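# Latch the two PUSH HOME drive blanks without tipping the rack

## Task

Using the work order, find the two drive blanks labelled PUSH HOME and press each one in until it stops and latches. Do not disturb any other blank. The rack is loose on the table, so it must not tip beyond a slight amount (more than that fails) and must finish in its original position. A blank that stays in only because the robot is pressing or holding it does not count.

## Robot and tools

Robot: two six-joint arms with parallel grippers, left_arm and right_arm. The names are not image sides: left_arm sits on the +y side. Root link poses in the scene frame are left_arm at (-0.042, +0.271, 0) m, quat_wxyz (+1.000, 0, 0, -0.010), and right_arm at (+0.049, -0.344, 0) m, quat_wxyz (+1.000, 0, 0, -0.011). Scene frame: origin on the table surface midway between the arms, +x pointing out across the table, +z up.

execute_actions(actions, pictures). actions is a list holding at most one entry. An empty list moves nothing and just reports the state. A motion entry is {"rows": [...], "steps": n}, with 1 to 15 rows and steps from 1 to 15 (15 if left out). Each step lasts 1/30 s and uses one row, and the final row repeats if rows run out. A wait entry is {"steps": n} with n up to 300; it counts steps since the previous result, and your thinking time counts toward it. pictures (true/false) chooses whether camera images come back; they do by default. A refused call sends nothing to the robot.

Each row is one flat list of 14 numbers, every one in [-1, 1], always covering both arms: left_arm waist, shoulder, elbow, wrist pitch, wrist yaw, wrist roll, gripper opening, and then the same seven for right_arm. The six joint numbers are scaled offsets, not targets. They are measured from that arm's joint angles in the most recent result that printed them. Before any such result in the scene, and for later calls within one reply, they count from where the arm is when the action begins. They do not build on the previous row. Scale: 1.0 equals 1.202 rad for the waist, 1.258 for the shoulder, 1.238 for the elbow, 2.073 for wrist pitch, and 2.022 for both wrist yaw and wrist roll. Joint ranges (rad): waist -2.618 to 3.054, shoulder 0.000 to 3.142, elbow 0.000 to 3.142, wrist pitch -1.571 to 1.571, wrist yaw -1.571 to 1.571, wrist roll -2.094 to 2.094. The true ends may differ by up to 0.036 rad. A call asking for more than 0.036 rad beyond an end is refused. Smaller overshoots get clipped, and the result then says "joint sent to its limit", possibly about an earlier action. An all-zero row is not a pause: it pulls the arm back to the reference angles. The gripper number is absolute: +1 means fully open and -1 means closed.

Motion details: each joint's command is kept within a set lead of its measured angle. The leads are 0.202 rad for the waist, 0.258 for the shoulder, 0.238 for the elbow, 0.573 for wrist pitch, and 0.522 for wrist yaw and roll. If a step's targets would move the gripper more than 70 mm from where it is, they are scaled down. Friction can leave a joint about 0.031 rad short of its command, and very small commands may not move it at all. Between calls the arms keep heading for the last row's target until motion settles or a step is HELD. After that, only a new action moves them further.

Gripper geometry: fingers point along the gripper's +z axis and close along its y axis. The reported position is the point between the finger pads, just under 1 cm behind the tips.

Result lines: a state line `left_arm: …` | `right_arm: …` gives each gripper's position (m) and quat_wxyz in the scene frame. These readings may be off, more so at long reach. Joint positions and Joint velocities list six joints per arm (rad, rad/s), then the finger-pad gap (m, m/s; 0.087 m when fully open). grip_measured is the measured opening on the command scale, and each gripper can be off by about 1 mm. To hold something, command an opening below grip_measured: about 0.02 below holds firmly. "joint command not followed" means a clearance check altered or blocked joint targets on some steps. HELD marks steps where all or part of your row was not sent. MOTOR HOT appears from 75 °C. OVER-TEMPERATURE FAULT means an arm was stopped: at 90 °C for 10 s, and at 100 °C it goes limp and drops.

zoom_image(camera, region) gives an enlarged view of the latest image from cam_high, cam_low, cam_left_wrist or cam_right_wrist. region is [x0, y0, x1, y1] in pixels with the origin at the top-left, at most 504 by 504. A reply with no tool call also ends things.

Things to avoid: the rack is free-standing, so press the blanks gently and steadily in line with their slots. It must not slide or tip, and nothing may be knocked off the table. Do not slam or shove hard, and do not let the arms strike or push against each other. Release the blanks and back away before finishing, so that nothing depends on the robot holding it. Do not keep loads held long enough to overheat the motors.

Each tool is called after ">>>" by a JSON object that holds its "name" and its "arguments", one argument or row to a line.

Reference images:

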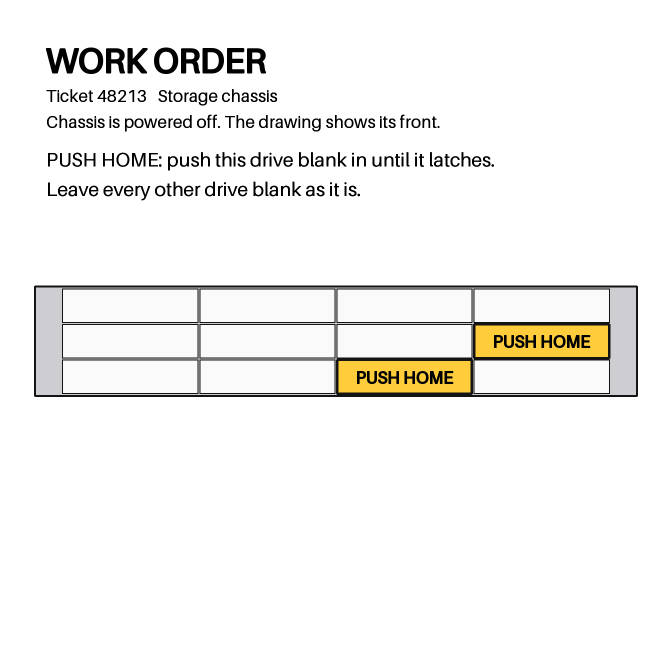

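## Session

>>> {"name": "execute_actions", "arguments": {
  "actions": []
}}

Scene clock: 0.00 s of 4500.00 s.
left_arm: end_effector_position=(+0.2577, +0.1699, +0.2824) grip_measured=+0.985 end_effector_quat_wxyz=(+0.193, +0.113, +0.841, -0.493) | right_arm: end_effector_position=(+0.2361, -0.1409, +0.1369) grip_measured=+0.982 end_effector_quat_wxyz=(+0.007, +0.739, -0.674, +0.013)
Joint positions: left_arm=[ 0.193  1.699  1.763 -1.499  1.111  0.355  0.087] | right_arm=[ 0.963  1.714  1.515 -1.388  0.024 -0.721  0.087]
Joint velocities: left_arm=[-0.002 -0.002  0.002  0.022 -0.022  0.007  0.   ] | right_arm=[-0.012 -0.002 -0.002  0.022  0.007 -0.007  0.   ]
Motor temperatures (°C, as the motors report them): left_arm=[20 19 21 18 19 19] | right_arm=[20 21 18 21 19 20]

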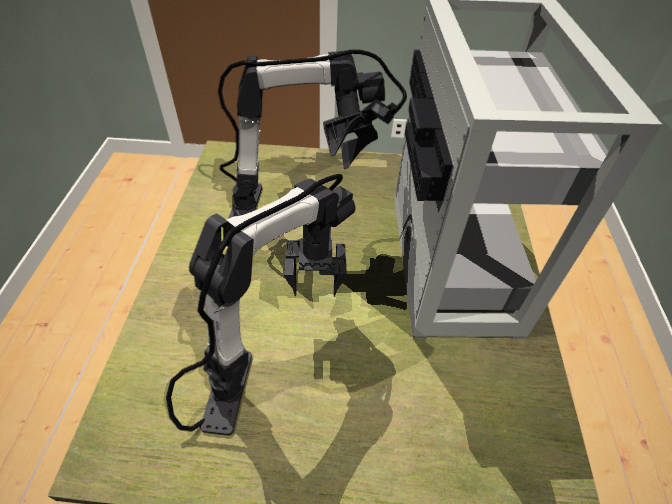

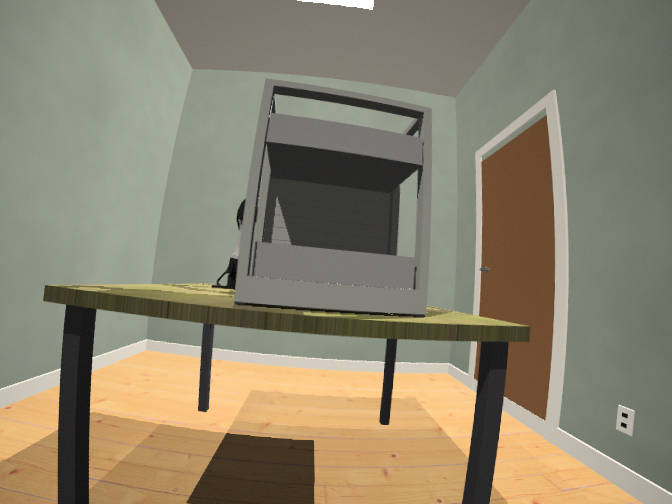

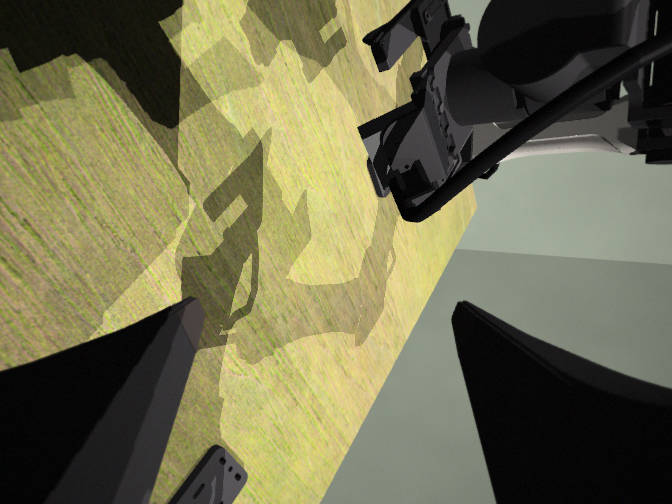

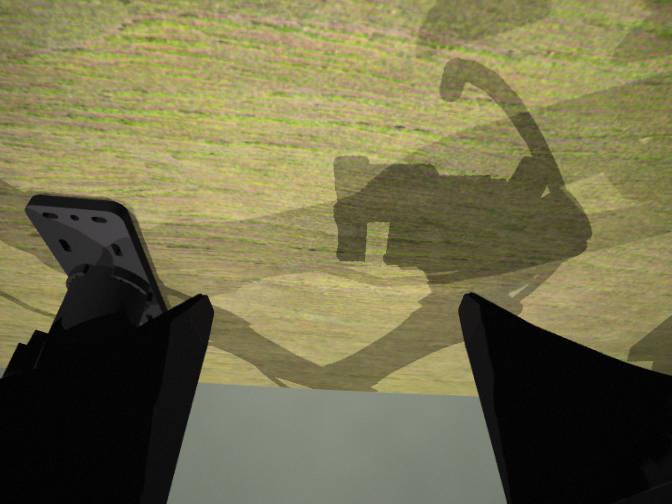

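>>> {"name": "zoom_image", "arguments": {
  "camera": "cam_high",
  "region": [380, 0, 540, 230]
}}

Region (380, 0, 540, 230) of cam_high's 672x504 image, scaled by 2.191, with more detail than that image has; it fills the left 351 columns of this view, and the rest is white.

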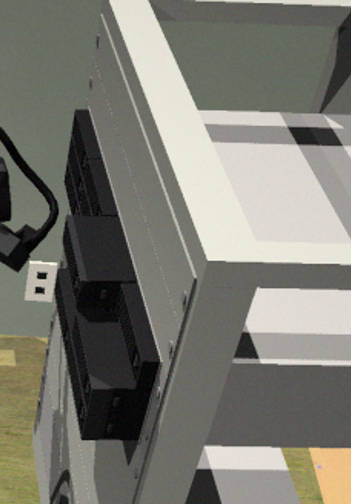

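>>> {"name": "execute_actions", "arguments": {
  "actions": [
    {"rows":[[0.4,-0.6,-0.6,0.2,-0.3,-0.17,1,-0.219,-0.892,-0.813,0.2,-0.012,0.357,-1]],"steps":15}
  ],
  "pictures": false
}}

>>> {"name": "execute_actions", "arguments": {
  "actions": [
    {"steps":30}
  ],
  "pictures": false
}}

Scene clock: 22.33 s of 4500.00 s.
left_arm: end_effector_position=(+0.1560, +0.3113, +0.1974) grip_measured=+0.985 end_effector_quat_wxyz=(+0.330, -0.215, +0.906, -0.152) | right_arm: end_effector_position=(+0.1496, -0.2680, +0.0607) grip_measured=-1.000 end_effector_quat_wxyz=(+0.219, -0.334, +0.914, +0.068)
Joint positions: left_arm=[ 0.674  0.936  1.043 -1.133  0.535  0.035  0.087] | right_arm=[ 0.69   0.605  0.52  -1.023  0.008 -0.034  0.   ]
Joint velocities: left_arm=[ 0.002 -0.022 -0.061  0.051 -0.183 -0.11  -0.001] | right_arm=[-0.027 -0.037 -0.125 -0.022 -0.022  0.183  0.   ]
Motor temperatures (°C, as the motors report them): left_arm=[20 21 23 18 19 19] | right_arm=[20 25 20 22 19 20]
Steps of this call (steps 1 to 90: nothing new was sent; then 18.83 s passed at rest; steps 91 to 105: all 15 steps of this action). Readings (joint positions):
91: left_arm=[0.206 1.670 1.727 -1.442 1.062 0.317] | right_arm=[0.943 1.678 1.467 -1.318 0.012 -0.646]
92: left_arm=[0.242 1.617 1.657 -1.378 0.985 0.272] | right_arm=[0.896 1.611 1.378 -1.222 0.002 -0.547]
94: left_arm=[0.359 1.487 1.517 -1.288 0.842 0.197] | right_arm=[0.757 1.448 1.212 -1.115 0.004 -0.359]
98: left_arm=[0.638 1.148 1.202 -1.156 0.638 0.092] | right_arm=[0.685 1.074 0.898 -1.023 0.013 -0.146]
105: the state above

Scene clock: 23.33 s of 4500.00 s.
left_arm: end_effector_position=(+0.1586, +0.3171, +0.1972) grip_measured=+0.985 end_effector_quat_wxyz=(+0.336, -0.221, +0.905, -0.140) | right_arm: end_effector_position=(+0.1556, -0.2615, +0.0632) grip_measured=-1.000 end_effector_quat_wxyz=(+0.235, -0.320, +0.915, +0.077)
Joint positions: left_arm=[ 0.674  0.936  1.041 -1.11   0.512  0.022  0.087] | right_arm=[ 0.69   0.605  0.518 -0.985  0.007 -0.005  0.   ]
Joint velocities: left_arm=[-0.002  0.012  0.012 -0.037 -0.066 -0.022 -0.001] | right_arm=[-0.017  0.002  0.007 -0.007 -0.081  0.022  0.   ]
Motor temperatures (°C, as the motors report them): left_arm=[20 21 23 18 19 19] | right_arm=[20 25 20 22 19 20]
Steps of this call (steps 1 to 30: the robot went on to your last target). Readings (joint positions):
1: left_arm=[0.674 0.936 1.042 -1.129 0.531 0.033] | right_arm=[0.690 0.605 0.518 -1.021 0.008 -0.028]
2: left_arm=[0.674 0.936 1.041 -1.126 0.527 0.030] | right_arm=[0.690 0.605 0.518 -1.015 0.008 -0.023]
4: left_arm=[0.674 0.936 1.041 -1.120 0.521 0.027] | right_arm=[0.690 0.605 0.518 -1.003 0.007 -0.017]
8: left_arm=[0.674 0.936 1.041 -1.113 0.516 0.024] | right_arm=[0.690 0.605 0.518 -0.991 0.007 -0.010]
30: the state above
All arms were judged still, so your last target was given up. Only a new action makes them travel on or press farther. Fingers that are still opening or closing keep moving.

>>> {"name": "execute_actions", "arguments": {
  "actions": [
    {"rows":[[0,0,0,0,0,0,1,0,0,0,0.1,0,0,-1],[0,0,0,0,0,0,1,0,0,0,0.2,0,0,-1],[0,0,0,0,0,0,1,0,0,0,0.3,0,0,-1],[0,0,0,0,0,0,1,0,0,0,0.4,0,0,-1],[0,0,0,0,0,0,1,0,0,0,0.5,0,0,-1],[0,0,0,0,0,0,1,0,0,0,0.6,0,0,-1],[0,0,0,0,0,0,1,0,0,0,0.7,0,0,-1],[0,0,0,0,0,0,1,0,0,0,0.8,0,0,-1],[0,0,0,0,0,0,1,0,0,0,0.9,0,0,-1]],"steps":15}
  ],
  "pictures": false
}}

>>> {"name": "execute_actions", "arguments": {
  "actions": [
    {"steps":20}
  ]
}}

Scene clock: 35.37 s of 4500.00 s.
left_arm: end_effector_position=(+0.1586, +0.3171, +0.1972) grip_measured=+0.985 end_effector_quat_wxyz=(+0.336, -0.221, +0.905, -0.140) | right_arm: end_effector_position=(+0.2823, -0.1613, +0.2365) grip_measured=-1.000 end_effector_quat_wxyz=(+0.636, -0.243, +0.700, +0.217)
Joint positions: left_arm=[ 0.674  0.936  1.041 -1.11   0.512  0.022  0.087] | right_arm=[ 0.69   0.605  0.518 -0.01   0.007 -0.005  0.   ]
Joint velocities: left_arm=[ 0.007  0.017 -0.017 -0.081 -0.081  0.007 -0.   ] | right_arm=[-0.012  0.002 -0.002  1.985 -0.007  0.066  0.   ]
Motor temperatures (°C, as the motors report them): left_arm=[20 20 24 19 19 19] | right_arm=[20 23 21 23 19 20]
Steps of this call (steps 1 to 90: nothing new was sent; then 8.53 s passed at rest; steps 91 to 105: all 15 steps of this action). Readings (joint positions):
91: left_arm=[0.674 0.936 1.041 -1.110 0.512 0.022] | right_arm=[0.690 0.605 0.518 -0.968 0.007 -0.005]
92: left_arm=[0.674 0.936 1.041 -1.110 0.512 0.022] | right_arm=[0.690 0.605 0.518 -0.921 0.007 -0.005]
94: left_arm=[0.674 0.936 1.041 -1.110 0.512 0.022] | right_arm=[0.690 0.605 0.518 -0.783 0.007 -0.005]
98: left_arm=[0.674 0.936 1.041 -1.110 0.512 0.022] | right_arm=[0.690 0.605 0.518 -0.502 0.007 -0.005]
105: the state above

Scene clock: 36.03 s of 4500.00 s.
left_arm: end_effector_position=(+0.1586, +0.3171, +0.1972) grip_measured=+0.985 end_effector_quat_wxyz=(+0.336, -0.221, +0.905, -0.140) | right_arm: end_effector_position=(+0.2542, -0.1836, +0.4454) grip_measured=-1.000 end_effector_quat_wxyz=(+0.871, -0.126, +0.370, +0.299)
Joint positions: left_arm=[ 0.674  0.936  1.041 -1.11   0.512  0.022  0.087] | right_arm=[ 0.69   0.605  0.518  0.855  0.007 -0.005  0.   ]
Joint velocities: left_arm=[ 0.007  0.002 -0.002 -0.037 -0.022  0.051 -0.   ] | right_arm=[-0.002 -0.017 -0.017  0.154  0.037  0.007  0.   ]
Motor temperatures (°C, as the motors report them): left_arm=[20 20 24 20 19 19] | right_arm=[20 23 21 23 19 20]
Steps of this call (steps 1 to 20: the robot went on to your last target). Readings (joint positions):
1: left_arm=[0.674 0.936 1.041 -1.110 0.512 0.022] | right_arm=[0.690 0.605 0.518 0.061 0.007 -0.005]
2: left_arm=[0.674 0.936 1.041 -1.110 0.512 0.022] | right_arm=[0.690 0.605 0.518 0.131 0.007 -0.005]
4: left_arm=[0.674 0.936 1.041 -1.110 0.512 0.022] | right_arm=[0.690 0.605 0.518 0.271 0.007 -0.005]
8: left_arm=[0.674 0.936 1.041 -1.110 0.512 0.022] | right_arm=[0.690 0.605 0.518 0.553 0.007 -0.005]
20: the state above
camera_calibration (this result's frames):
cam_left_wrist: T_world_to_cam=[[0.323042, -0.854113, 0.407597, 0.13835], [-0.944231, -0.261842, 0.199666, 0.22057], [-0.063811, -0.449366, -0.891066, 0.467814], [0, 0, 0, 1]] pos_world=[0.193427, 0.386141, 0.316421]
cam_right_wrist: T_world_to_cam=[[0.607395, -0.794389, -0.00424667, -0.300878], [-0.0884857, -0.0623422, -0.994125, 0.478484], [0.789457, 0.604202, -0.108158, 0.101008], [0, 0, 0, 1]] pos_world=[0.145349, -0.270214, 0.48532]

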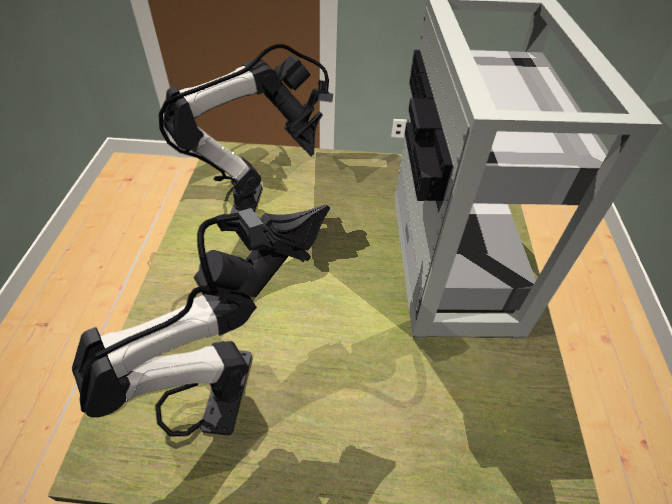

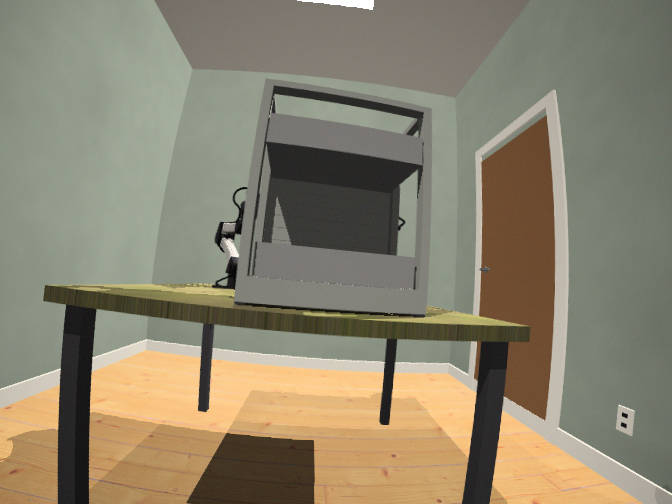

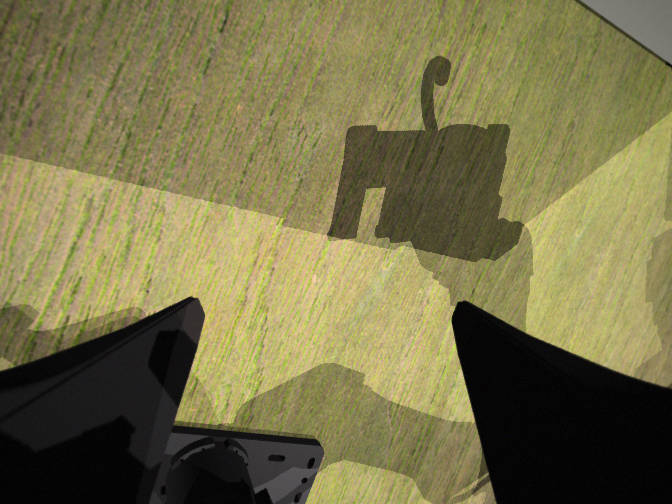

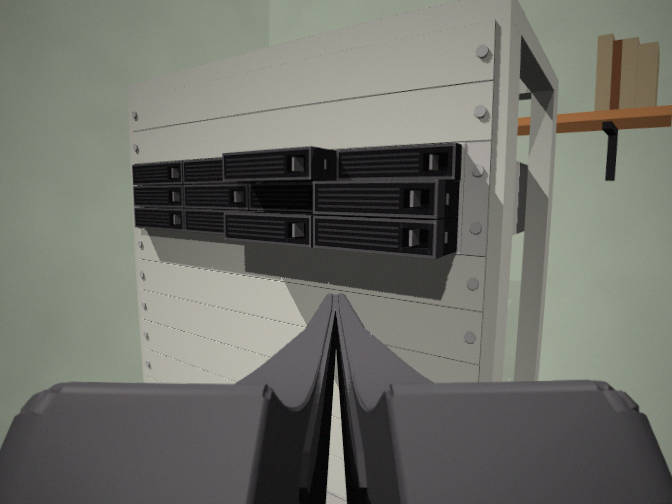

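>>> {"name": "execute_actions", "arguments": {
  "actions": [
    {"rows":[[-0.006,0.08,0.07,0.06,0.05,0,1,0.02,0.05,0.08,-0.04,0.03,0,-1],[-0.015,0.2,0.18,0.14,0.12,0,1,0.05,0.12,0.2,-0.11,0.08,0,-1],[-0.03,0.4,0.36,0.28,0.25,0,1,0.11,0.25,0.4,-0.22,0.16,0,-1],[-0.062,0.846,0.736,0.559,0.494,-0.011,1,0.22,0.55,0.89,-0.49,0.36,0,-1]],"steps":15}
  ],
  "pictures": false
}}

>>> {"name": "execute_actions", "arguments": {
  "actions": [
    {"steps":25}
  ],
  "pictures": false
}}

Scene clock: 73.87 s of 4500.00 s.
left_arm: end_effector_position=(+0.3706, +0.3525, +0.3513) grip_measured=+0.985 end_effector_quat_wxyz=(+0.584, +0.115, +0.742, -0.309) | right_arm: end_effector_position=(+0.3791, -0.0815, +0.4521) grip_measured=-1.000 end_effector_quat_wxyz=(+0.726, -0.073, +0.673, +0.122)
Joint positions: left_arm=[ 0.617  1.613  1.622 -0.379  1.213  0.017  0.087] | right_arm=[ 0.948  1.342  1.512 -0.065  0.65  -0.005  0.   ]
Joint velocities: left_arm=[-0.09   2.249  2.269  2.601  1.883 -0.066  0.001] | right_arm=[-0.002  0.032  1.341 -0.799  0.418  0.007  0.   ]
Motor temperatures (°C, as the motors report them): left_arm=[20 20 26 20 19 19] | right_arm=[20 22 23 24 19 20]
Steps of this call (steps 1 to 30: the robot went on to your last target; steps 31 to 90: nothing new was sent; then 34.33 s passed at rest; steps 91 to 105: all 15 steps of this action). Readings (joint positions):
91: left_arm=[0.674 0.946 1.049 -1.109 0.523 0.022] | right_arm=[0.693 0.609 0.529 0.856 0.015 -0.005]
92: left_arm=[0.673 0.979 1.079 -1.101 0.548 0.022] | right_arm=[0.706 0.635 0.576 0.814 0.040 -0.005]
94: left_arm=[0.669 1.062 1.144 -1.018 0.623 0.021] | right_arm=[0.779 0.751 0.736 0.702 0.157 -0.005]
98: left_arm=[0.642 1.223 1.273 -0.834 0.802 0.021] | right_arm=[0.915 0.995 1.011 0.408 0.420 -0.005]
105: the state above

Scene clock: 74.70 s of 4500.00 s.
left_arm: end_effector_position=(+0.4431, +0.3840, +0.3423) grip_measured=+0.985 end_effector_quat_wxyz=(+0.624, +0.294, +0.645, -0.329) | right_arm: end_effector_position=(+0.3629, -0.1205, +0.5013) grip_measured=-1.000 end_effector_quat_wxyz=(+0.746, -0.023, +0.655, +0.117)
Joint positions: left_arm=[0.609 2.014 1.924 0.023 1.5   0.01  0.087] | right_arm=[ 0.948  1.287  1.62  -0.143  0.727 -0.005  0.   ]
Joint velocities: left_arm=[ 0.002  0.002 -0.012  0.022  0.022 -0.037  0.   ] | right_arm=[ 0.007  0.007  0.002  0.051  0.051 -0.037  0.   ]
Motor temperatures (°C, as the motors report them): left_arm=[20 20 26 20 19 19] | right_arm=[20 22 23 24 19 20]
Steps of this call (steps 1 to 25: the robot went on to your last target). Readings (joint positions):
1: left_arm=[0.613 1.696 1.707 -0.297 1.272 0.016] | right_arm=[0.948 1.340 1.550 -0.083 0.664 -0.005]
2: left_arm=[0.611 1.782 1.797 -0.223 1.319 0.015] | right_arm=[0.948 1.330 1.579 -0.090 0.677 -0.005]
4: left_arm=[0.609 1.919 1.913 -0.107 1.381 0.014] | right_arm=[0.948 1.306 1.609 -0.094 0.696 -0.005]
8: left_arm=[0.609 2.024 1.924 -0.045 1.444 0.011] | right_arm=[0.948 1.287 1.620 -0.101 0.717 -0.005]
25: the state above

>>> {"name": "execute_actions", "arguments": {
  "actions": [
    {"rows":[[0,0,0.005,0,0,0,1,0.007,0.01,0.02,-0.014,0.015,0,-1],[0,0,0.01,0,0,0,1,0.014,0.02,0.04,-0.028,0.03,0,-1],[0,0,0.015,0.01,0,0,1,0.02,0.035,0.065,-0.042,0.045,0,-1],[0,0,0.02,0.01,0,0,1,0.027,0.05,0.09,-0.056,0.06,0,-1],[0,0,0.025,0.01,0,0,1,0.034,0.065,0.11,-0.07,0.07,0,-1],[0,0,0.03,0.015,0,0,1,0.04,0.08,0.135,-0.083,0.08,0,-1],[0,0,0.03,0.015,0,0,1,0.047,0.097,0.157,-0.096,0.09,0,-1],[0,0,0.03,0.015,0,0,1,0.054,0.115,0.18,-0.11,0.095,0,-1],[0,0,0.03,0.015,0,0,1,0.06,0.132,0.2,-0.122,0.095,0,-1],[0,0,0.03,0.015,0,0,1,0.07,0.15,0.228,-0.135,0.095,0,-1]],"steps":15}
  ],
  "pictures": false
}}

>>> {"name": "execute_actions", "arguments": {
  "actions": [
    {"steps":15}
  ]
}}

Scene clock: 82.27 s of 4500.00 s.
left_arm: end_effector_position=(+0.4432, +0.3841, +0.3429) grip_measured=+0.985 end_effector_quat_wxyz=(+0.625, +0.296, +0.644, -0.327) | right_arm: end_effector_position=(+0.3659, -0.1017, +0.4998) grip_measured=-1.000 end_effector_quat_wxyz=(+0.717, -0.024, +0.694, +0.052)
Joint positions: left_arm=[0.609 2.014 1.924 0.029 1.501 0.01  0.087] | right_arm=[ 1.025  1.459  1.883 -0.369  0.896 -0.005  0.   ]
Joint velocities: left_arm=[ 0.007 -0.012 -0.012 -0.022  0.007 -0.007 -0.   ] | right_arm=[-0.012  0.129  0.002 -0.374  0.154 -0.11   0.   ]
Motor temperatures (°C, as the motors report them): left_arm=[20 22 27 21 19 19] | right_arm=[20 22 23 25 19 20]
Steps of this call (steps 1 to 30: the robot went on to your last target; steps 31 to 90: nothing new was sent; then 4.07 s passed at rest; steps 91 to 105: all 15 steps of this action). Readings (joint positions):
91: left_arm=[0.609 2.014 1.924 0.025 1.501 0.010] | right_arm=[0.948 1.287 1.620 -0.145 0.730 -0.005]
92: left_arm=[0.609 2.014 1.924 0.025 1.501 0.010] | right_arm=[0.949 1.288 1.626 -0.154 0.740 -0.005]
94: left_arm=[0.609 2.014 1.924 0.025 1.501 0.010] | right_arm=[0.959 1.305 1.665 -0.186 0.770 -0.005]
98: left_arm=[0.609 2.014 1.924 0.027 1.501 0.010] | right_arm=[0.990 1.367 1.785 -0.256 0.843 -0.005]
105: the state above

Scene clock: 82.77 s of 4500.00 s.
left_arm: end_effector_position=(+0.4432, +0.3841, +0.3429) grip_measured=+0.985 end_effector_quat_wxyz=(+0.625, +0.296, +0.644, -0.327) | right_arm: end_effector_position=(+0.3666, -0.1037, +0.4910) grip_measured=-1.000 end_effector_quat_wxyz=(+0.709, -0.030, +0.704, +0.034)
Joint positions: left_arm=[0.609 2.014 1.924 0.03  1.501 0.01  0.087] | right_arm=[ 1.025  1.465  1.883 -0.405  0.912 -0.005  0.   ]
Joint velocities: left_arm=[ 0.002 -0.012 -0.002  0.051  0.066 -0.037 -0.   ] | right_arm=[ 0.017 -0.007 -0.012  0.007  0.007 -0.095  0.   ]
Motor temperatures (°C, as the motors report them): left_arm=[20 22 27 21 19 19] | right_arm=[20 22 24 25 19 20]
Steps of this call (steps 1 to 15: the robot went on to your last target). Readings (joint positions):
1: left_arm=[0.609 2.014 1.924 0.029 1.501 0.010] | right_arm=[1.025 1.462 1.883 -0.379 0.899 -0.005]
2: left_arm=[0.609 2.014 1.924 0.029 1.501 0.010] | right_arm=[1.025 1.464 1.883 -0.387 0.901 -0.005]
4: left_arm=[0.609 2.014 1.924 0.030 1.501 0.010] | right_arm=[1.025 1.465 1.883 -0.397 0.905 -0.005]
8: left_arm=[0.609 2.014 1.924 0.030 1.501 0.010] | right_arm=[1.025 1.465 1.883 -0.402 0.909 -0.005]
15: the state above
camera_calibration (this result's frames):
cam_left_wrist: T_world_to_cam=[[-0.785781, -0.614618, 0.0692385, 0.559635], [-0.50058, 0.566215, -0.654844, 0.256095], [0.363275, -0.549223, -0.752586, 0.447502], [0, 0, 0, 1]] pos_world=[0.40538, 0.444735, 0.465738]
cam_right_wrist: T_world_to_cam=[[0.0838982, -0.996472, -0.00234835, -0.135488], [-0.760472, -0.0625049, -0.646356, 0.614381], [0.643928, 0.0560139, -0.763033, 0.286992], [0, 0, 0, 1]] pos_world=[0.293784, -0.112684, 0.615775]

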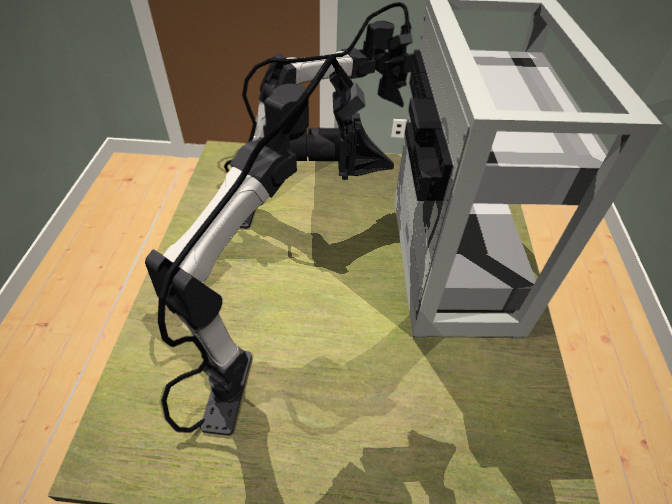

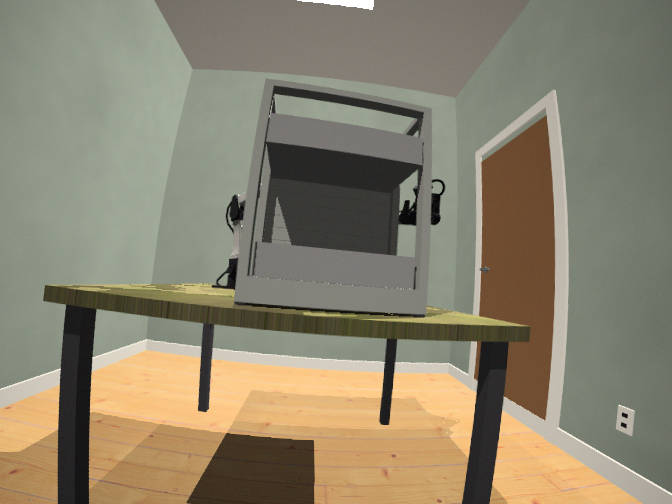

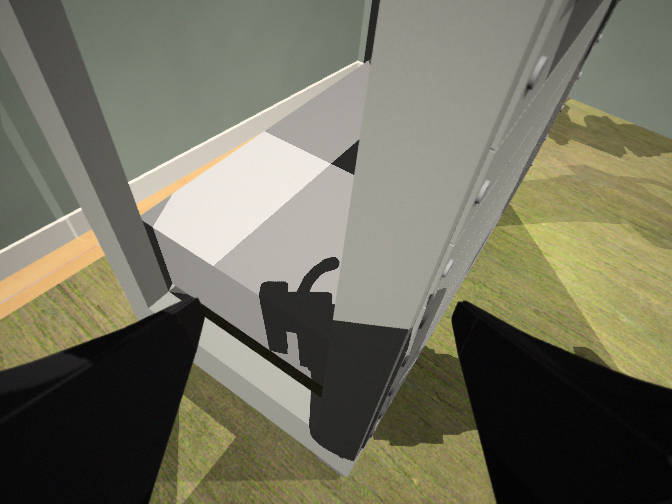

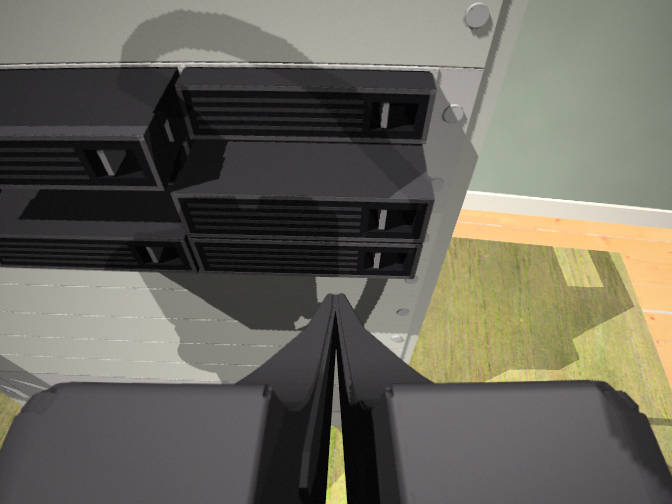

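>>> {"name": "execute_actions", "arguments": {
  "actions": [
    {"rows":[[0,0.01,0,0.01,0,0,1,0,0,0,0,0,0,-1],[0,0.02,0,0.02,0,0,1,0,0,0,0,0,0,-1],[-0.01,0.03,0,0.03,0,0,1,0,0,0,0,0,0,-1],[-0.02,0.04,0,0.04,0,0,1,0,0,0,0,0,0,-1],[-0.03,0.04,0,0.04,0,0,1,0,0,0,0,0,0,-1],[-0.04,0.04,0,0.04,0,0,1,0,0,0,0,0,0,-1],[-0.05,0.04,0,0.04,0,0,1,0,0,0,0,0,0,-1],[-0.06,0.04,0,0.04,0,0,1,0,0,0,0,0,0,-1],[-0.07,0.04,0,0.04,0,0,1,0,0,0,0,0,0,-1],[-0.08,0.04,0,0.04,0,0,1,0,0,0,0,0,0,-1],[-0.09,0.04,0,0.04,0,0,1,0,0,0,0,0,0,-1],[-0.1,0.04,0,0.04,0,0,1,0,0,0,0,0,0,-1]],"steps":15}
  ]
}}

Scene clock: 107.97 s of 4500.00 s.
left_arm: end_effector_position=(+0.4620, +0.3562, +0.3250) grip_measured=+0.984 end_effector_quat_wxyz=(+0.615, +0.323, +0.631, -0.346) | right_arm: end_effector_position=(+0.3666, -0.1038, +0.4909) grip_measured=-1.000 end_effector_quat_wxyz=(+0.709, -0.031, +0.704, +0.034)
Joint positions: left_arm=[0.538 2.065 1.924 0.091 1.503 0.01  0.087] | right_arm=[ 1.025  1.465  1.883 -0.406  0.912 -0.005  0.   ]
Joint velocities: left_arm=[-0.017 -0.002 -0.022  0.11   0.022 -0.037  0.   ] | right_arm=[ 0.012  0.012 -0.012 -0.022 -0.081 -0.022  0.   ]
Motor temperatures (°C, as the motors report them): left_arm=[20 26 30 22 19 19] | right_arm=[20 23 25 26 19 20]
Steps of this call (steps 1 to 15: the robot went on to your last target; steps 16 to 90: nothing new was sent; then 21.70 s passed at rest; steps 91 to 105: all 15 steps of this action). Readings (joint positions):
91: left_arm=[0.609 2.014 1.924 0.030 1.501 0.010] | right_arm=[1.025 1.465 1.883 -0.406 0.912 -0.005]
92: left_arm=[0.609 2.016 1.924 0.033 1.501 0.010] | right_arm=[1.025 1.465 1.883 -0.406 0.912 -0.005]
94: left_arm=[0.607 2.025 1.924 0.052 1.501 0.010] | right_arm=[1.025 1.465 1.883 -0.406 0.912 -0.005]
98: left_arm=[0.579 2.054 1.924 0.074 1.501 0.010] | right_arm=[1.025 1.465 1.883 -0.406 0.912 -0.005]
105: the state above
camera_calibration (this result's frames):
cam_left_wrist: T_world_to_cam=[[-0.82886, -0.556457, 0.0578534, 0.561406], [-0.451731, 0.604665, -0.655988, 0.233728], [0.330047, -0.569856, -0.752551, 0.434617], [0, 0, 0, 1]] pos_world=[0.427464, 0.41874, 0.447915]
cam_right_wrist: T_world_to_cam=[[0.0835172, -0.996505, -0.00174432, -0.13574], [-0.760763, -0.0626289, -0.646001, 0.614197], [0.643633, 0.0552792, -0.763335, 0.287077], [0, 0, 0, 1]] pos_world=[0.293823, -0.112668, 0.615671]

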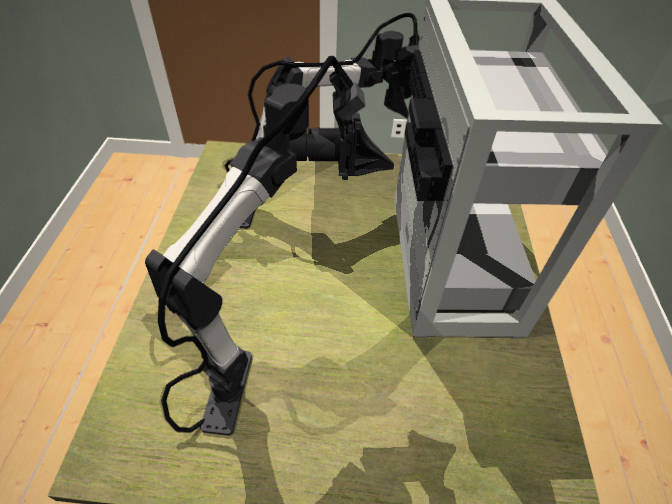

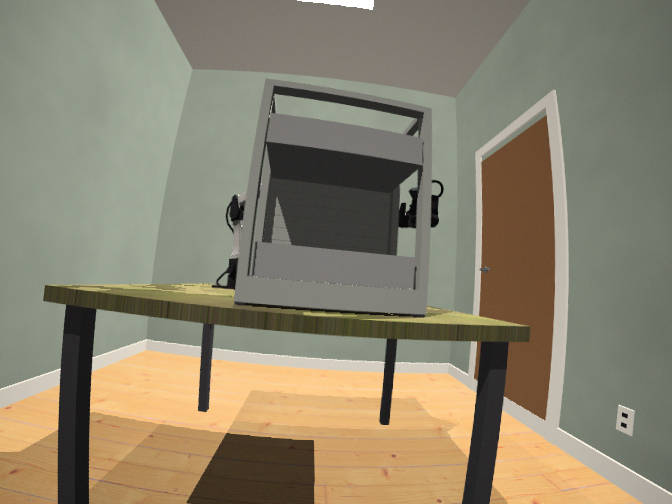

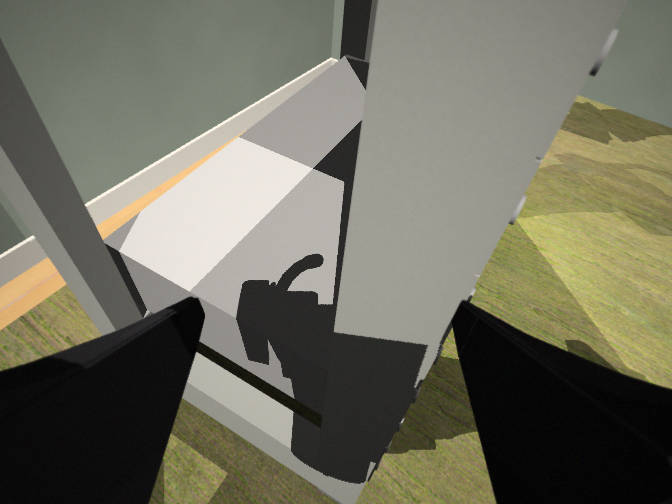

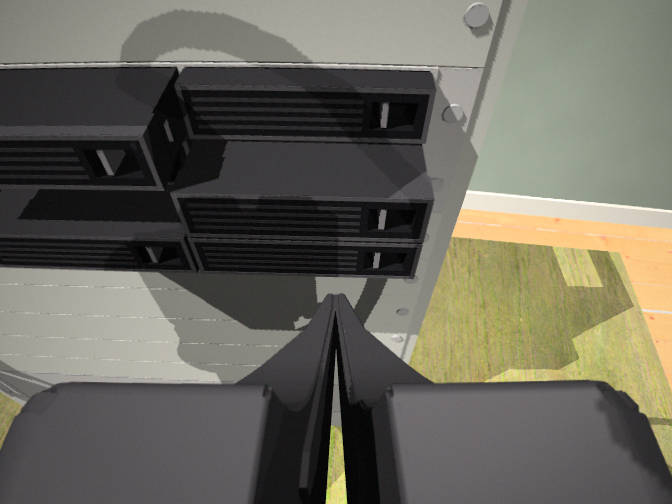

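>>> {"name": "execute_actions", "arguments": {
  "actions": [
    {"rows":[[0.01,0,0,0,0,0,1,0,0,0,0,0,0,-1],[0.02,0,0,0,0,0,1,0,0,0,0,0,0,-1],[0.03,-0.01,-0.01,0,0,0,1,0,0,0,0,0,0,-1],[0.04,-0.02,-0.015,0,0,0,1,0,0,0,0,0,0,-1],[0.04,-0.035,-0.025,0,0,0,1,0,0,0,0,0,0,-1],[0.04,-0.05,-0.035,0,0,0,1,0,0,0,0,0,0,-1],[0.04,-0.065,-0.045,0,0,0,1,0,0,0,0,0,0,-1],[0.04,-0.08,-0.055,0,0,0,1,0,0,0,0,0,0,-1],[0.04,-0.09,-0.06,0.01,0,0,1,0,0,0,0,0,0,-1],[0.04,-0.1,-0.065,0.01,0,0,1,0,0,0,0,0,0,-1]],"steps":15}
  ],
  "pictures": false
}}

>>> {"name": "execute_actions", "arguments": {
  "actions": [
    {"steps":10}
  ]
}}

Scene clock: 116.27 s of 4500.00 s.
left_arm: end_effector_position=(+0.4340, +0.3641, +0.3592) grip_measured=+0.985 end_effector_quat_wxyz=(+0.635, +0.329, +0.625, -0.312) | right_arm: end_effector_position=(+0.3666, -0.1038, +0.4909) grip_measured=-1.000 end_effector_quat_wxyz=(+0.709, -0.031, +0.704, +0.034)
Joint positions: left_arm=[0.583 1.945 1.864 0.099 1.503 0.01  0.087] | right_arm=[ 1.025  1.465  1.883 -0.406  0.912 -0.005  0.   ]
Joint velocities: left_arm=[-0.012 -0.1   -0.017  0.081  0.022  0.037  0.   ] | right_arm=[-0.017 -0.007 -0.007  0.037 -0.037 -0.037  0.   ]
Motor temperatures (°C, as the motors report them): left_arm=[20 27 30 22 19 19] | right_arm=[20 23 25 27 19 20]
Steps of this call (steps 1 to 15: the robot went on to your last target; steps 16 to 90: nothing new was sent; then 4.80 s passed at rest; steps 91 to 105: all 15 steps of this action). Readings (joint positions):
91: left_arm=[0.541 2.065 1.924 0.094 1.504 0.010] | right_arm=[1.025 1.465 1.883 -0.406 0.912 -0.005]
92: left_arm=[0.544 2.065 1.924 0.094 1.504 0.010] | right_arm=[1.025 1.465 1.883 -0.406 0.912 -0.005]
94: left_arm=[0.551 2.065 1.924 0.094 1.504 0.010] | right_arm=[1.025 1.465 1.883 -0.406 0.912 -0.005]
98: left_arm=[0.577 2.029 1.888 0.092 1.503 0.010] | right_arm=[1.025 1.465 1.883 -0.406 0.912 -0.005]
105: the state above

Scene clock: 116.60 s of 4500.00 s.
left_arm: end_effector_position=(+0.4335, +0.3638, +0.3605) grip_measured=+0.985 end_effector_quat_wxyz=(+0.636, +0.330, +0.625, -0.310) | right_arm: end_effector_position=(+0.3666, -0.1038, +0.4909) grip_measured=-1.000 end_effector_quat_wxyz=(+0.709, -0.031, +0.704, +0.034)
Joint positions: left_arm=[0.583 1.942 1.864 0.101 1.503 0.01  0.087] | right_arm=[ 1.025  1.465  1.883 -0.406  0.912 -0.005  0.   ]
Joint velocities: left_arm=[-0.002 -0.007 -0.007 -0.066 -0.066  0.022 -0.   ] | right_arm=[-0.002 -0.012 -0.012 -0.051 -0.007 -0.081  0.   ]
Motor temperatures (°C, as the motors report them): left_arm=[20 27 30 22 19 19] | right_arm=[20 23 25 27 19 20]
Steps of this call (steps 1 to 10: the robot went on to your last target). Readings (joint positions):
1: left_arm=[0.583 1.943 1.864 0.100 1.503 0.010] | right_arm=[1.025 1.465 1.883 -0.406 0.912 -0.005]
2: left_arm=[0.583 1.942 1.864 0.101 1.503 0.010] | right_arm=[1.025 1.465 1.883 -0.406 0.912 -0.005]
4: left_arm=[0.583 1.942 1.864 0.101 1.503 0.010] | right_arm=[1.025 1.465 1.883 -0.406 0.912 -0.005]
8: left_arm=[0.583 1.942 1.864 0.101 1.503 0.010] | right_arm=[1.025 1.465 1.883 -0.406 0.912 -0.005]
10: the state above
camera_calibration (this result's frames):
cam_left_wrist: T_world_to_cam=[[-0.804318, -0.594034, -0.0140171, 0.568935], [-0.438302, 0.609055, -0.661016, 0.233902], [0.401203, -0.525523, -0.750241, 0.427192], [0, 0, 0, 1]] pos_world=[0.388734, 0.420007, 0.483085]
cam_right_wrist: T_world_to_cam=[[0.0835172, -0.996505, -0.00174432, -0.13574], [-0.760763, -0.0626289, -0.646001, 0.614197], [0.643633, 0.0552792, -0.763335, 0.287077], [0, 0, 0, 1]] pos_world=[0.293823, -0.112668, 0.615671]

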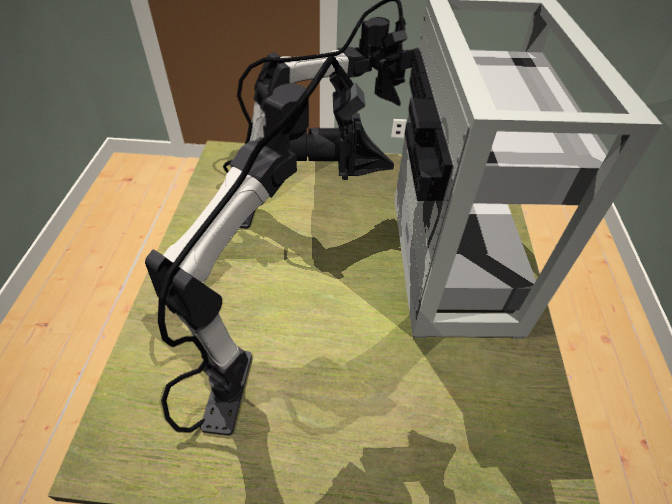

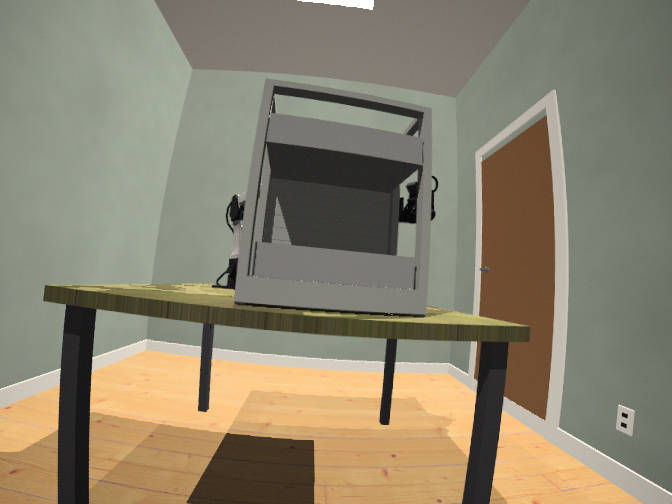

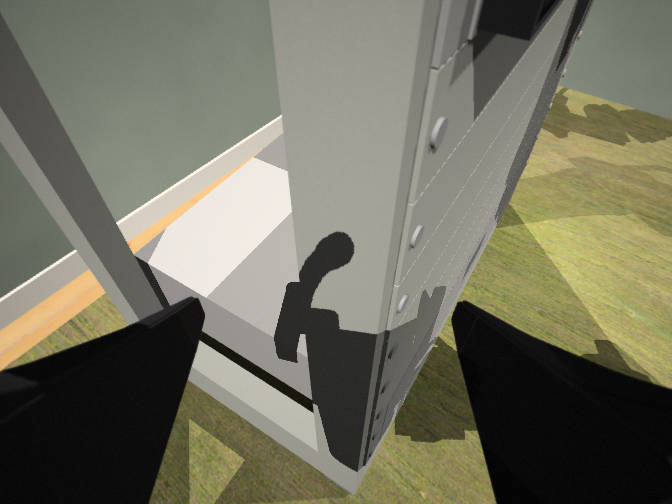

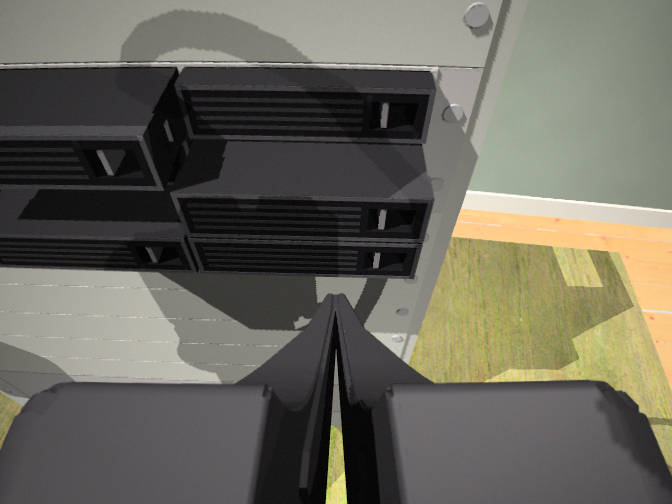

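>>> {"name": "execute_actions", "arguments": {
  "actions": [
    {"rows":[[-0.01,0,0,0,0,0,1,0,0,0,0,0,0,-1],[-0.02,0,0,0,0,0,1,0,0,0,0,0,0,-1],[-0.03,0,0,0,0,0,1,0,0,0,0,0,0,-1],[-0.04,0,0,0,0,0,1,0,0,0,0,0,0,-1],[-0.05,0,0,0,0,0,1,0,0,0,0,0,0,-1],[-0.06,0,0,0,0,0,1,0,0,0,0,0,0,-1],[-0.07,0,0,0,0,0,1,0,0,0,0,0,0,-1],[-0.08,0,0,0,0,0,1,0,0,0,0,0,0,-1],[-0.085,0,0,0,0.02,0,1,0,0,0,0,0,0,-1]],"steps":15}
  ]
}}

Scene clock: 123.43 s of 4500.00 s.
left_arm: end_effector_position=(+0.4368, +0.3115, +0.3604) grip_measured=+0.985 end_effector_quat_wxyz=(+0.614, +0.370, +0.602, -0.351) | right_arm: end_effector_position=(+0.3666, -0.1038, +0.4909) grip_measured=-1.000 end_effector_quat_wxyz=(+0.709, -0.031, +0.704, +0.034)
Joint positions: left_arm=[0.478 1.942 1.864 0.101 1.528 0.01  0.087] | right_arm=[ 1.025  1.465  1.883 -0.406  0.912 -0.005  0.   ]
Joint velocities: left_arm=[-0.002 -0.012 -0.007 -0.125 -0.007 -0.037  0.001] | right_arm=[-0.002 -0.007 -0.002  0.037 -0.051 -0.022  0.   ]
Motor temperatures (°C, as the motors report them): left_arm=[20 28 29 22 19 19] | right_arm=[20 24 25 27 19 20]
Steps of this call (steps 1 to 15: the robot went on to your last target; steps 16 to 90: nothing new was sent; then 3.33 s passed at rest; steps 91 to 105: all 15 steps of this action). Readings (joint positions):
91: left_arm=[0.583 1.942 1.864 0.101 1.503 0.010] | right_arm=[1.025 1.465 1.883 -0.406 0.912 -0.005]
92: left_arm=[0.582 1.942 1.864 0.101 1.503 0.010] | right_arm=[1.025 1.465 1.883 -0.406 0.912 -0.005]
94: left_arm=[0.573 1.942 1.864 0.101 1.503 0.010] | right_arm=[1.025 1.465 1.883 -0.406 0.912 -0.005]
98: left_arm=[0.524 1.942 1.864 0.101 1.503 0.010] | right_arm=[1.025 1.465 1.883 -0.406 0.912 -0.005]
105: the state above
camera_calibration (this result's frames):
cam_left_wrist: T_world_to_cam=[[-0.874394, -0.485014, -0.0140513, 0.537151], [-0.356011, 0.660963, -0.660594, 0.214869], [0.329685, -0.572617, -0.750612, 0.444354], [0, 0, 0, 1]] pos_world=[0.399681, 0.37295, 0.483026]
cam_right_wrist: T_world_to_cam=[[0.0835172, -0.996505, -0.00174432, -0.13574], [-0.760763, -0.0626289, -0.646001, 0.614197], [0.643633, 0.0552792, -0.763335, 0.287077], [0, 0, 0, 1]] pos_world=[0.293823, -0.112668, 0.615671]

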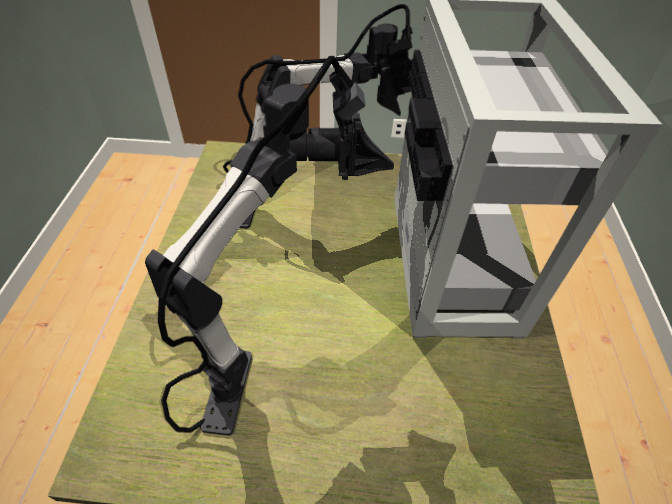

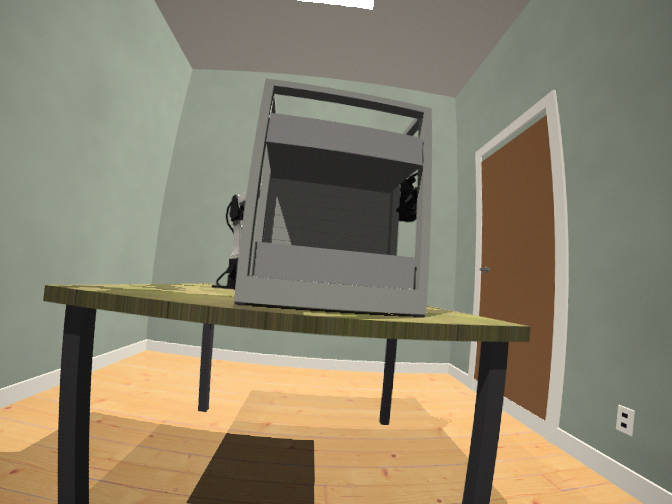

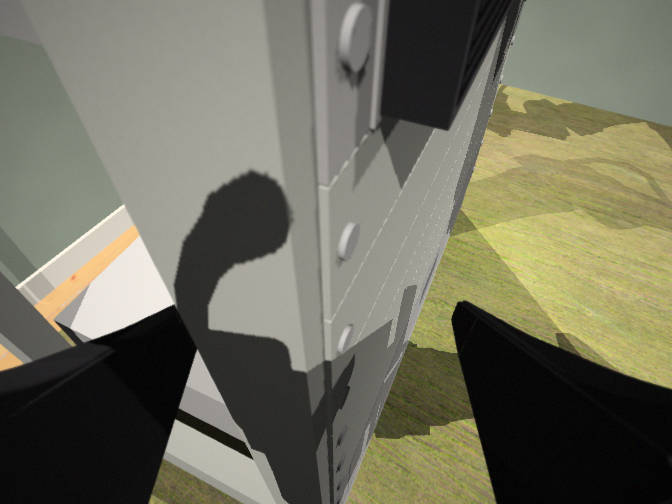

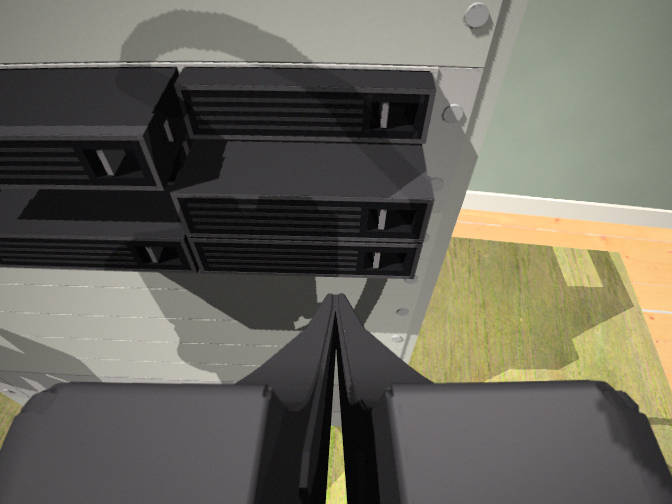

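>>> {"name": "execute_actions", "arguments": {
  "actions": [
    {"rows":[[0,0.01,0.01,0,0,0,1,0,0,0,0,0,0,-1],[0,0.02,0.025,0,0,0,1,0,0,0,0,0,0,-1],[0,0.03,0.04,0,0,0,1,0,0,0,0,0,0,-1],[0,0.04,0.055,0,0,0,1,0,0,0,0,0,0,-1],[0,0.045,0.06,0,0,0,1,0,0,0,0,0,0,-1],[0,0.045,0.06,0,0,0,1,0,0,0,0,0,0,-1],[-0.01,0.045,0.06,0,0,0,1,0,0,0,0,0,0,-1],[-0.02,0.045,0.06,0,0,0,1,0,0,0,0,0,0,-1],[-0.03,0.045,0.06,0,0,0,1,0,0,0,0,0,0,-1],[-0.04,0.045,0.06,0,0,0,1,0,0,0,0,0,0,-1]],"steps":15}
  ]
}}

Scene clock: 136.60 s of 4500.00 s.
left_arm: end_effector_position=(+0.4485, +0.2950, +0.3533) grip_measured=+0.985 end_effector_quat_wxyz=(+0.604, +0.383, +0.594, -0.368) | right_arm: end_effector_position=(+0.3666, -0.1038, +0.4909) grip_measured=-1.000 end_effector_quat_wxyz=(+0.709, -0.031, +0.704, +0.034)
Joint positions: left_arm=[0.435 1.993 1.909 0.101 1.534 0.01  0.087] | right_arm=[ 1.025  1.465  1.883 -0.406  0.912 -0.005  0.   ]
Joint velocities: left_arm=[-0.085 -0.002  0.002 -0.066 -0.007 -0.022 -0.   ] | right_arm=[ 0.002  0.007  0.007  0.051 -0.037 -0.066  0.   ]
Motor temperatures (°C, as the motors report them): left_arm=[20 28 29 22 19 19] | right_arm=[20 24 24 28 19 20]
Steps of this call (steps 1 to 15: the robot went on to your last target; steps 16 to 90: nothing new was sent; then 9.67 s passed at rest; steps 91 to 105: all 15 steps of this action). Readings (joint positions):
91: left_arm=[0.478 1.942 1.864 0.101 1.534 0.010] | right_arm=[1.025 1.465 1.883 -0.406 0.912 -0.005]
92: left_arm=[0.478 1.944 1.864 0.101 1.534 0.010] | right_arm=[1.025 1.465 1.883 -0.406 0.912 -0.005]
94: left_arm=[0.478 1.957 1.882 0.101 1.534 0.010] | right_arm=[1.025 1.465 1.883 -0.406 0.912 -0.005]
98: left_arm=[0.477 1.986 1.909 0.101 1.534 0.010] | right_arm=[1.025 1.465 1.883 -0.406 0.912 -0.005]
105: the state above
camera_calibration (this result's frames):
cam_left_wrist: T_world_to_cam=[[-0.89742, -0.441098, -0.00834048, 0.534657], [-0.326303, 0.676354, -0.660358, 0.207327], [0.296924, -0.589897, -0.750905, 0.445602], [0, 0, 0, 1]] pos_world=[0.415153, 0.358469, 0.475974]
cam_right_wrist: T_world_to_cam=[[0.0835172, -0.996505, -0.00174432, -0.13574], [-0.760763, -0.0626289, -0.646001, 0.614197], [0.643633, 0.0552792, -0.763335, 0.287077], [0, 0, 0, 1]] pos_world=[0.293823, -0.112668, 0.615671]

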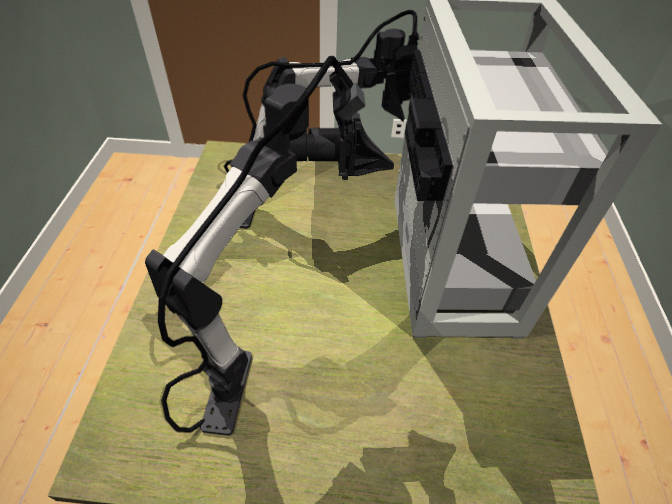

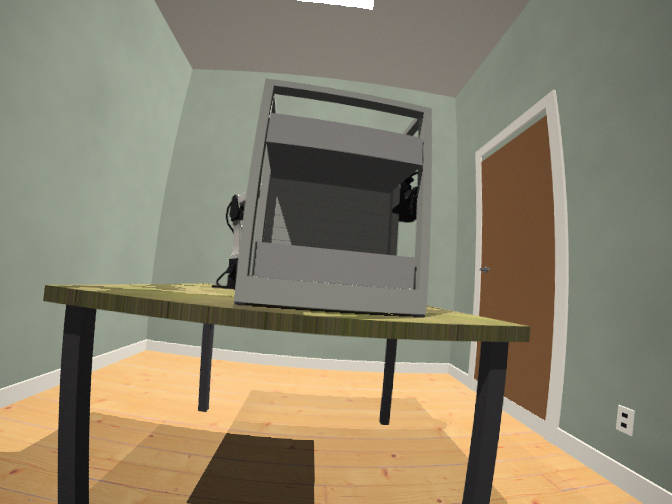

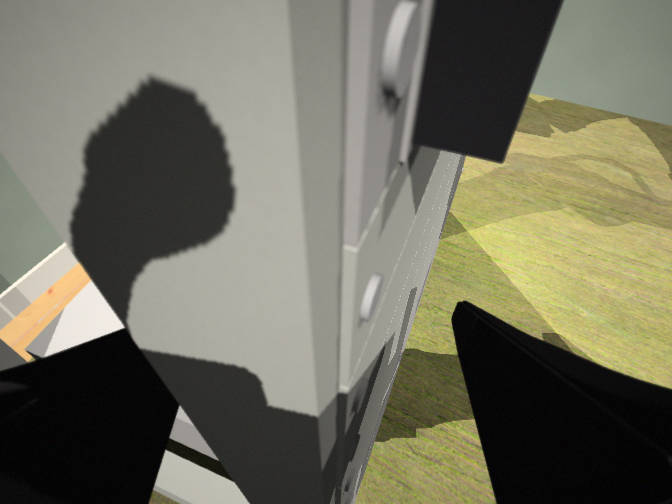

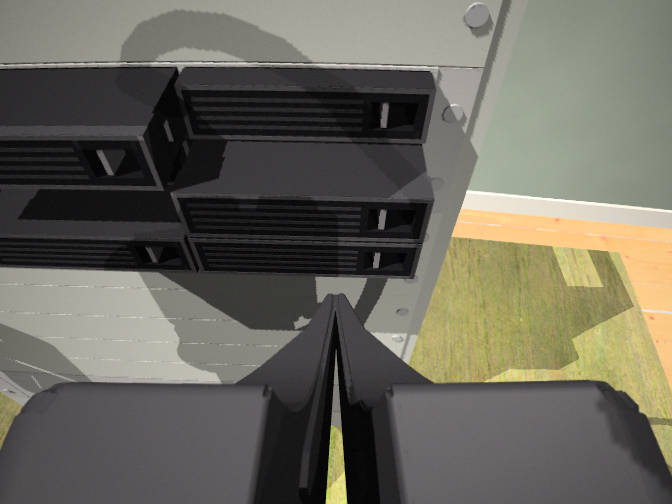

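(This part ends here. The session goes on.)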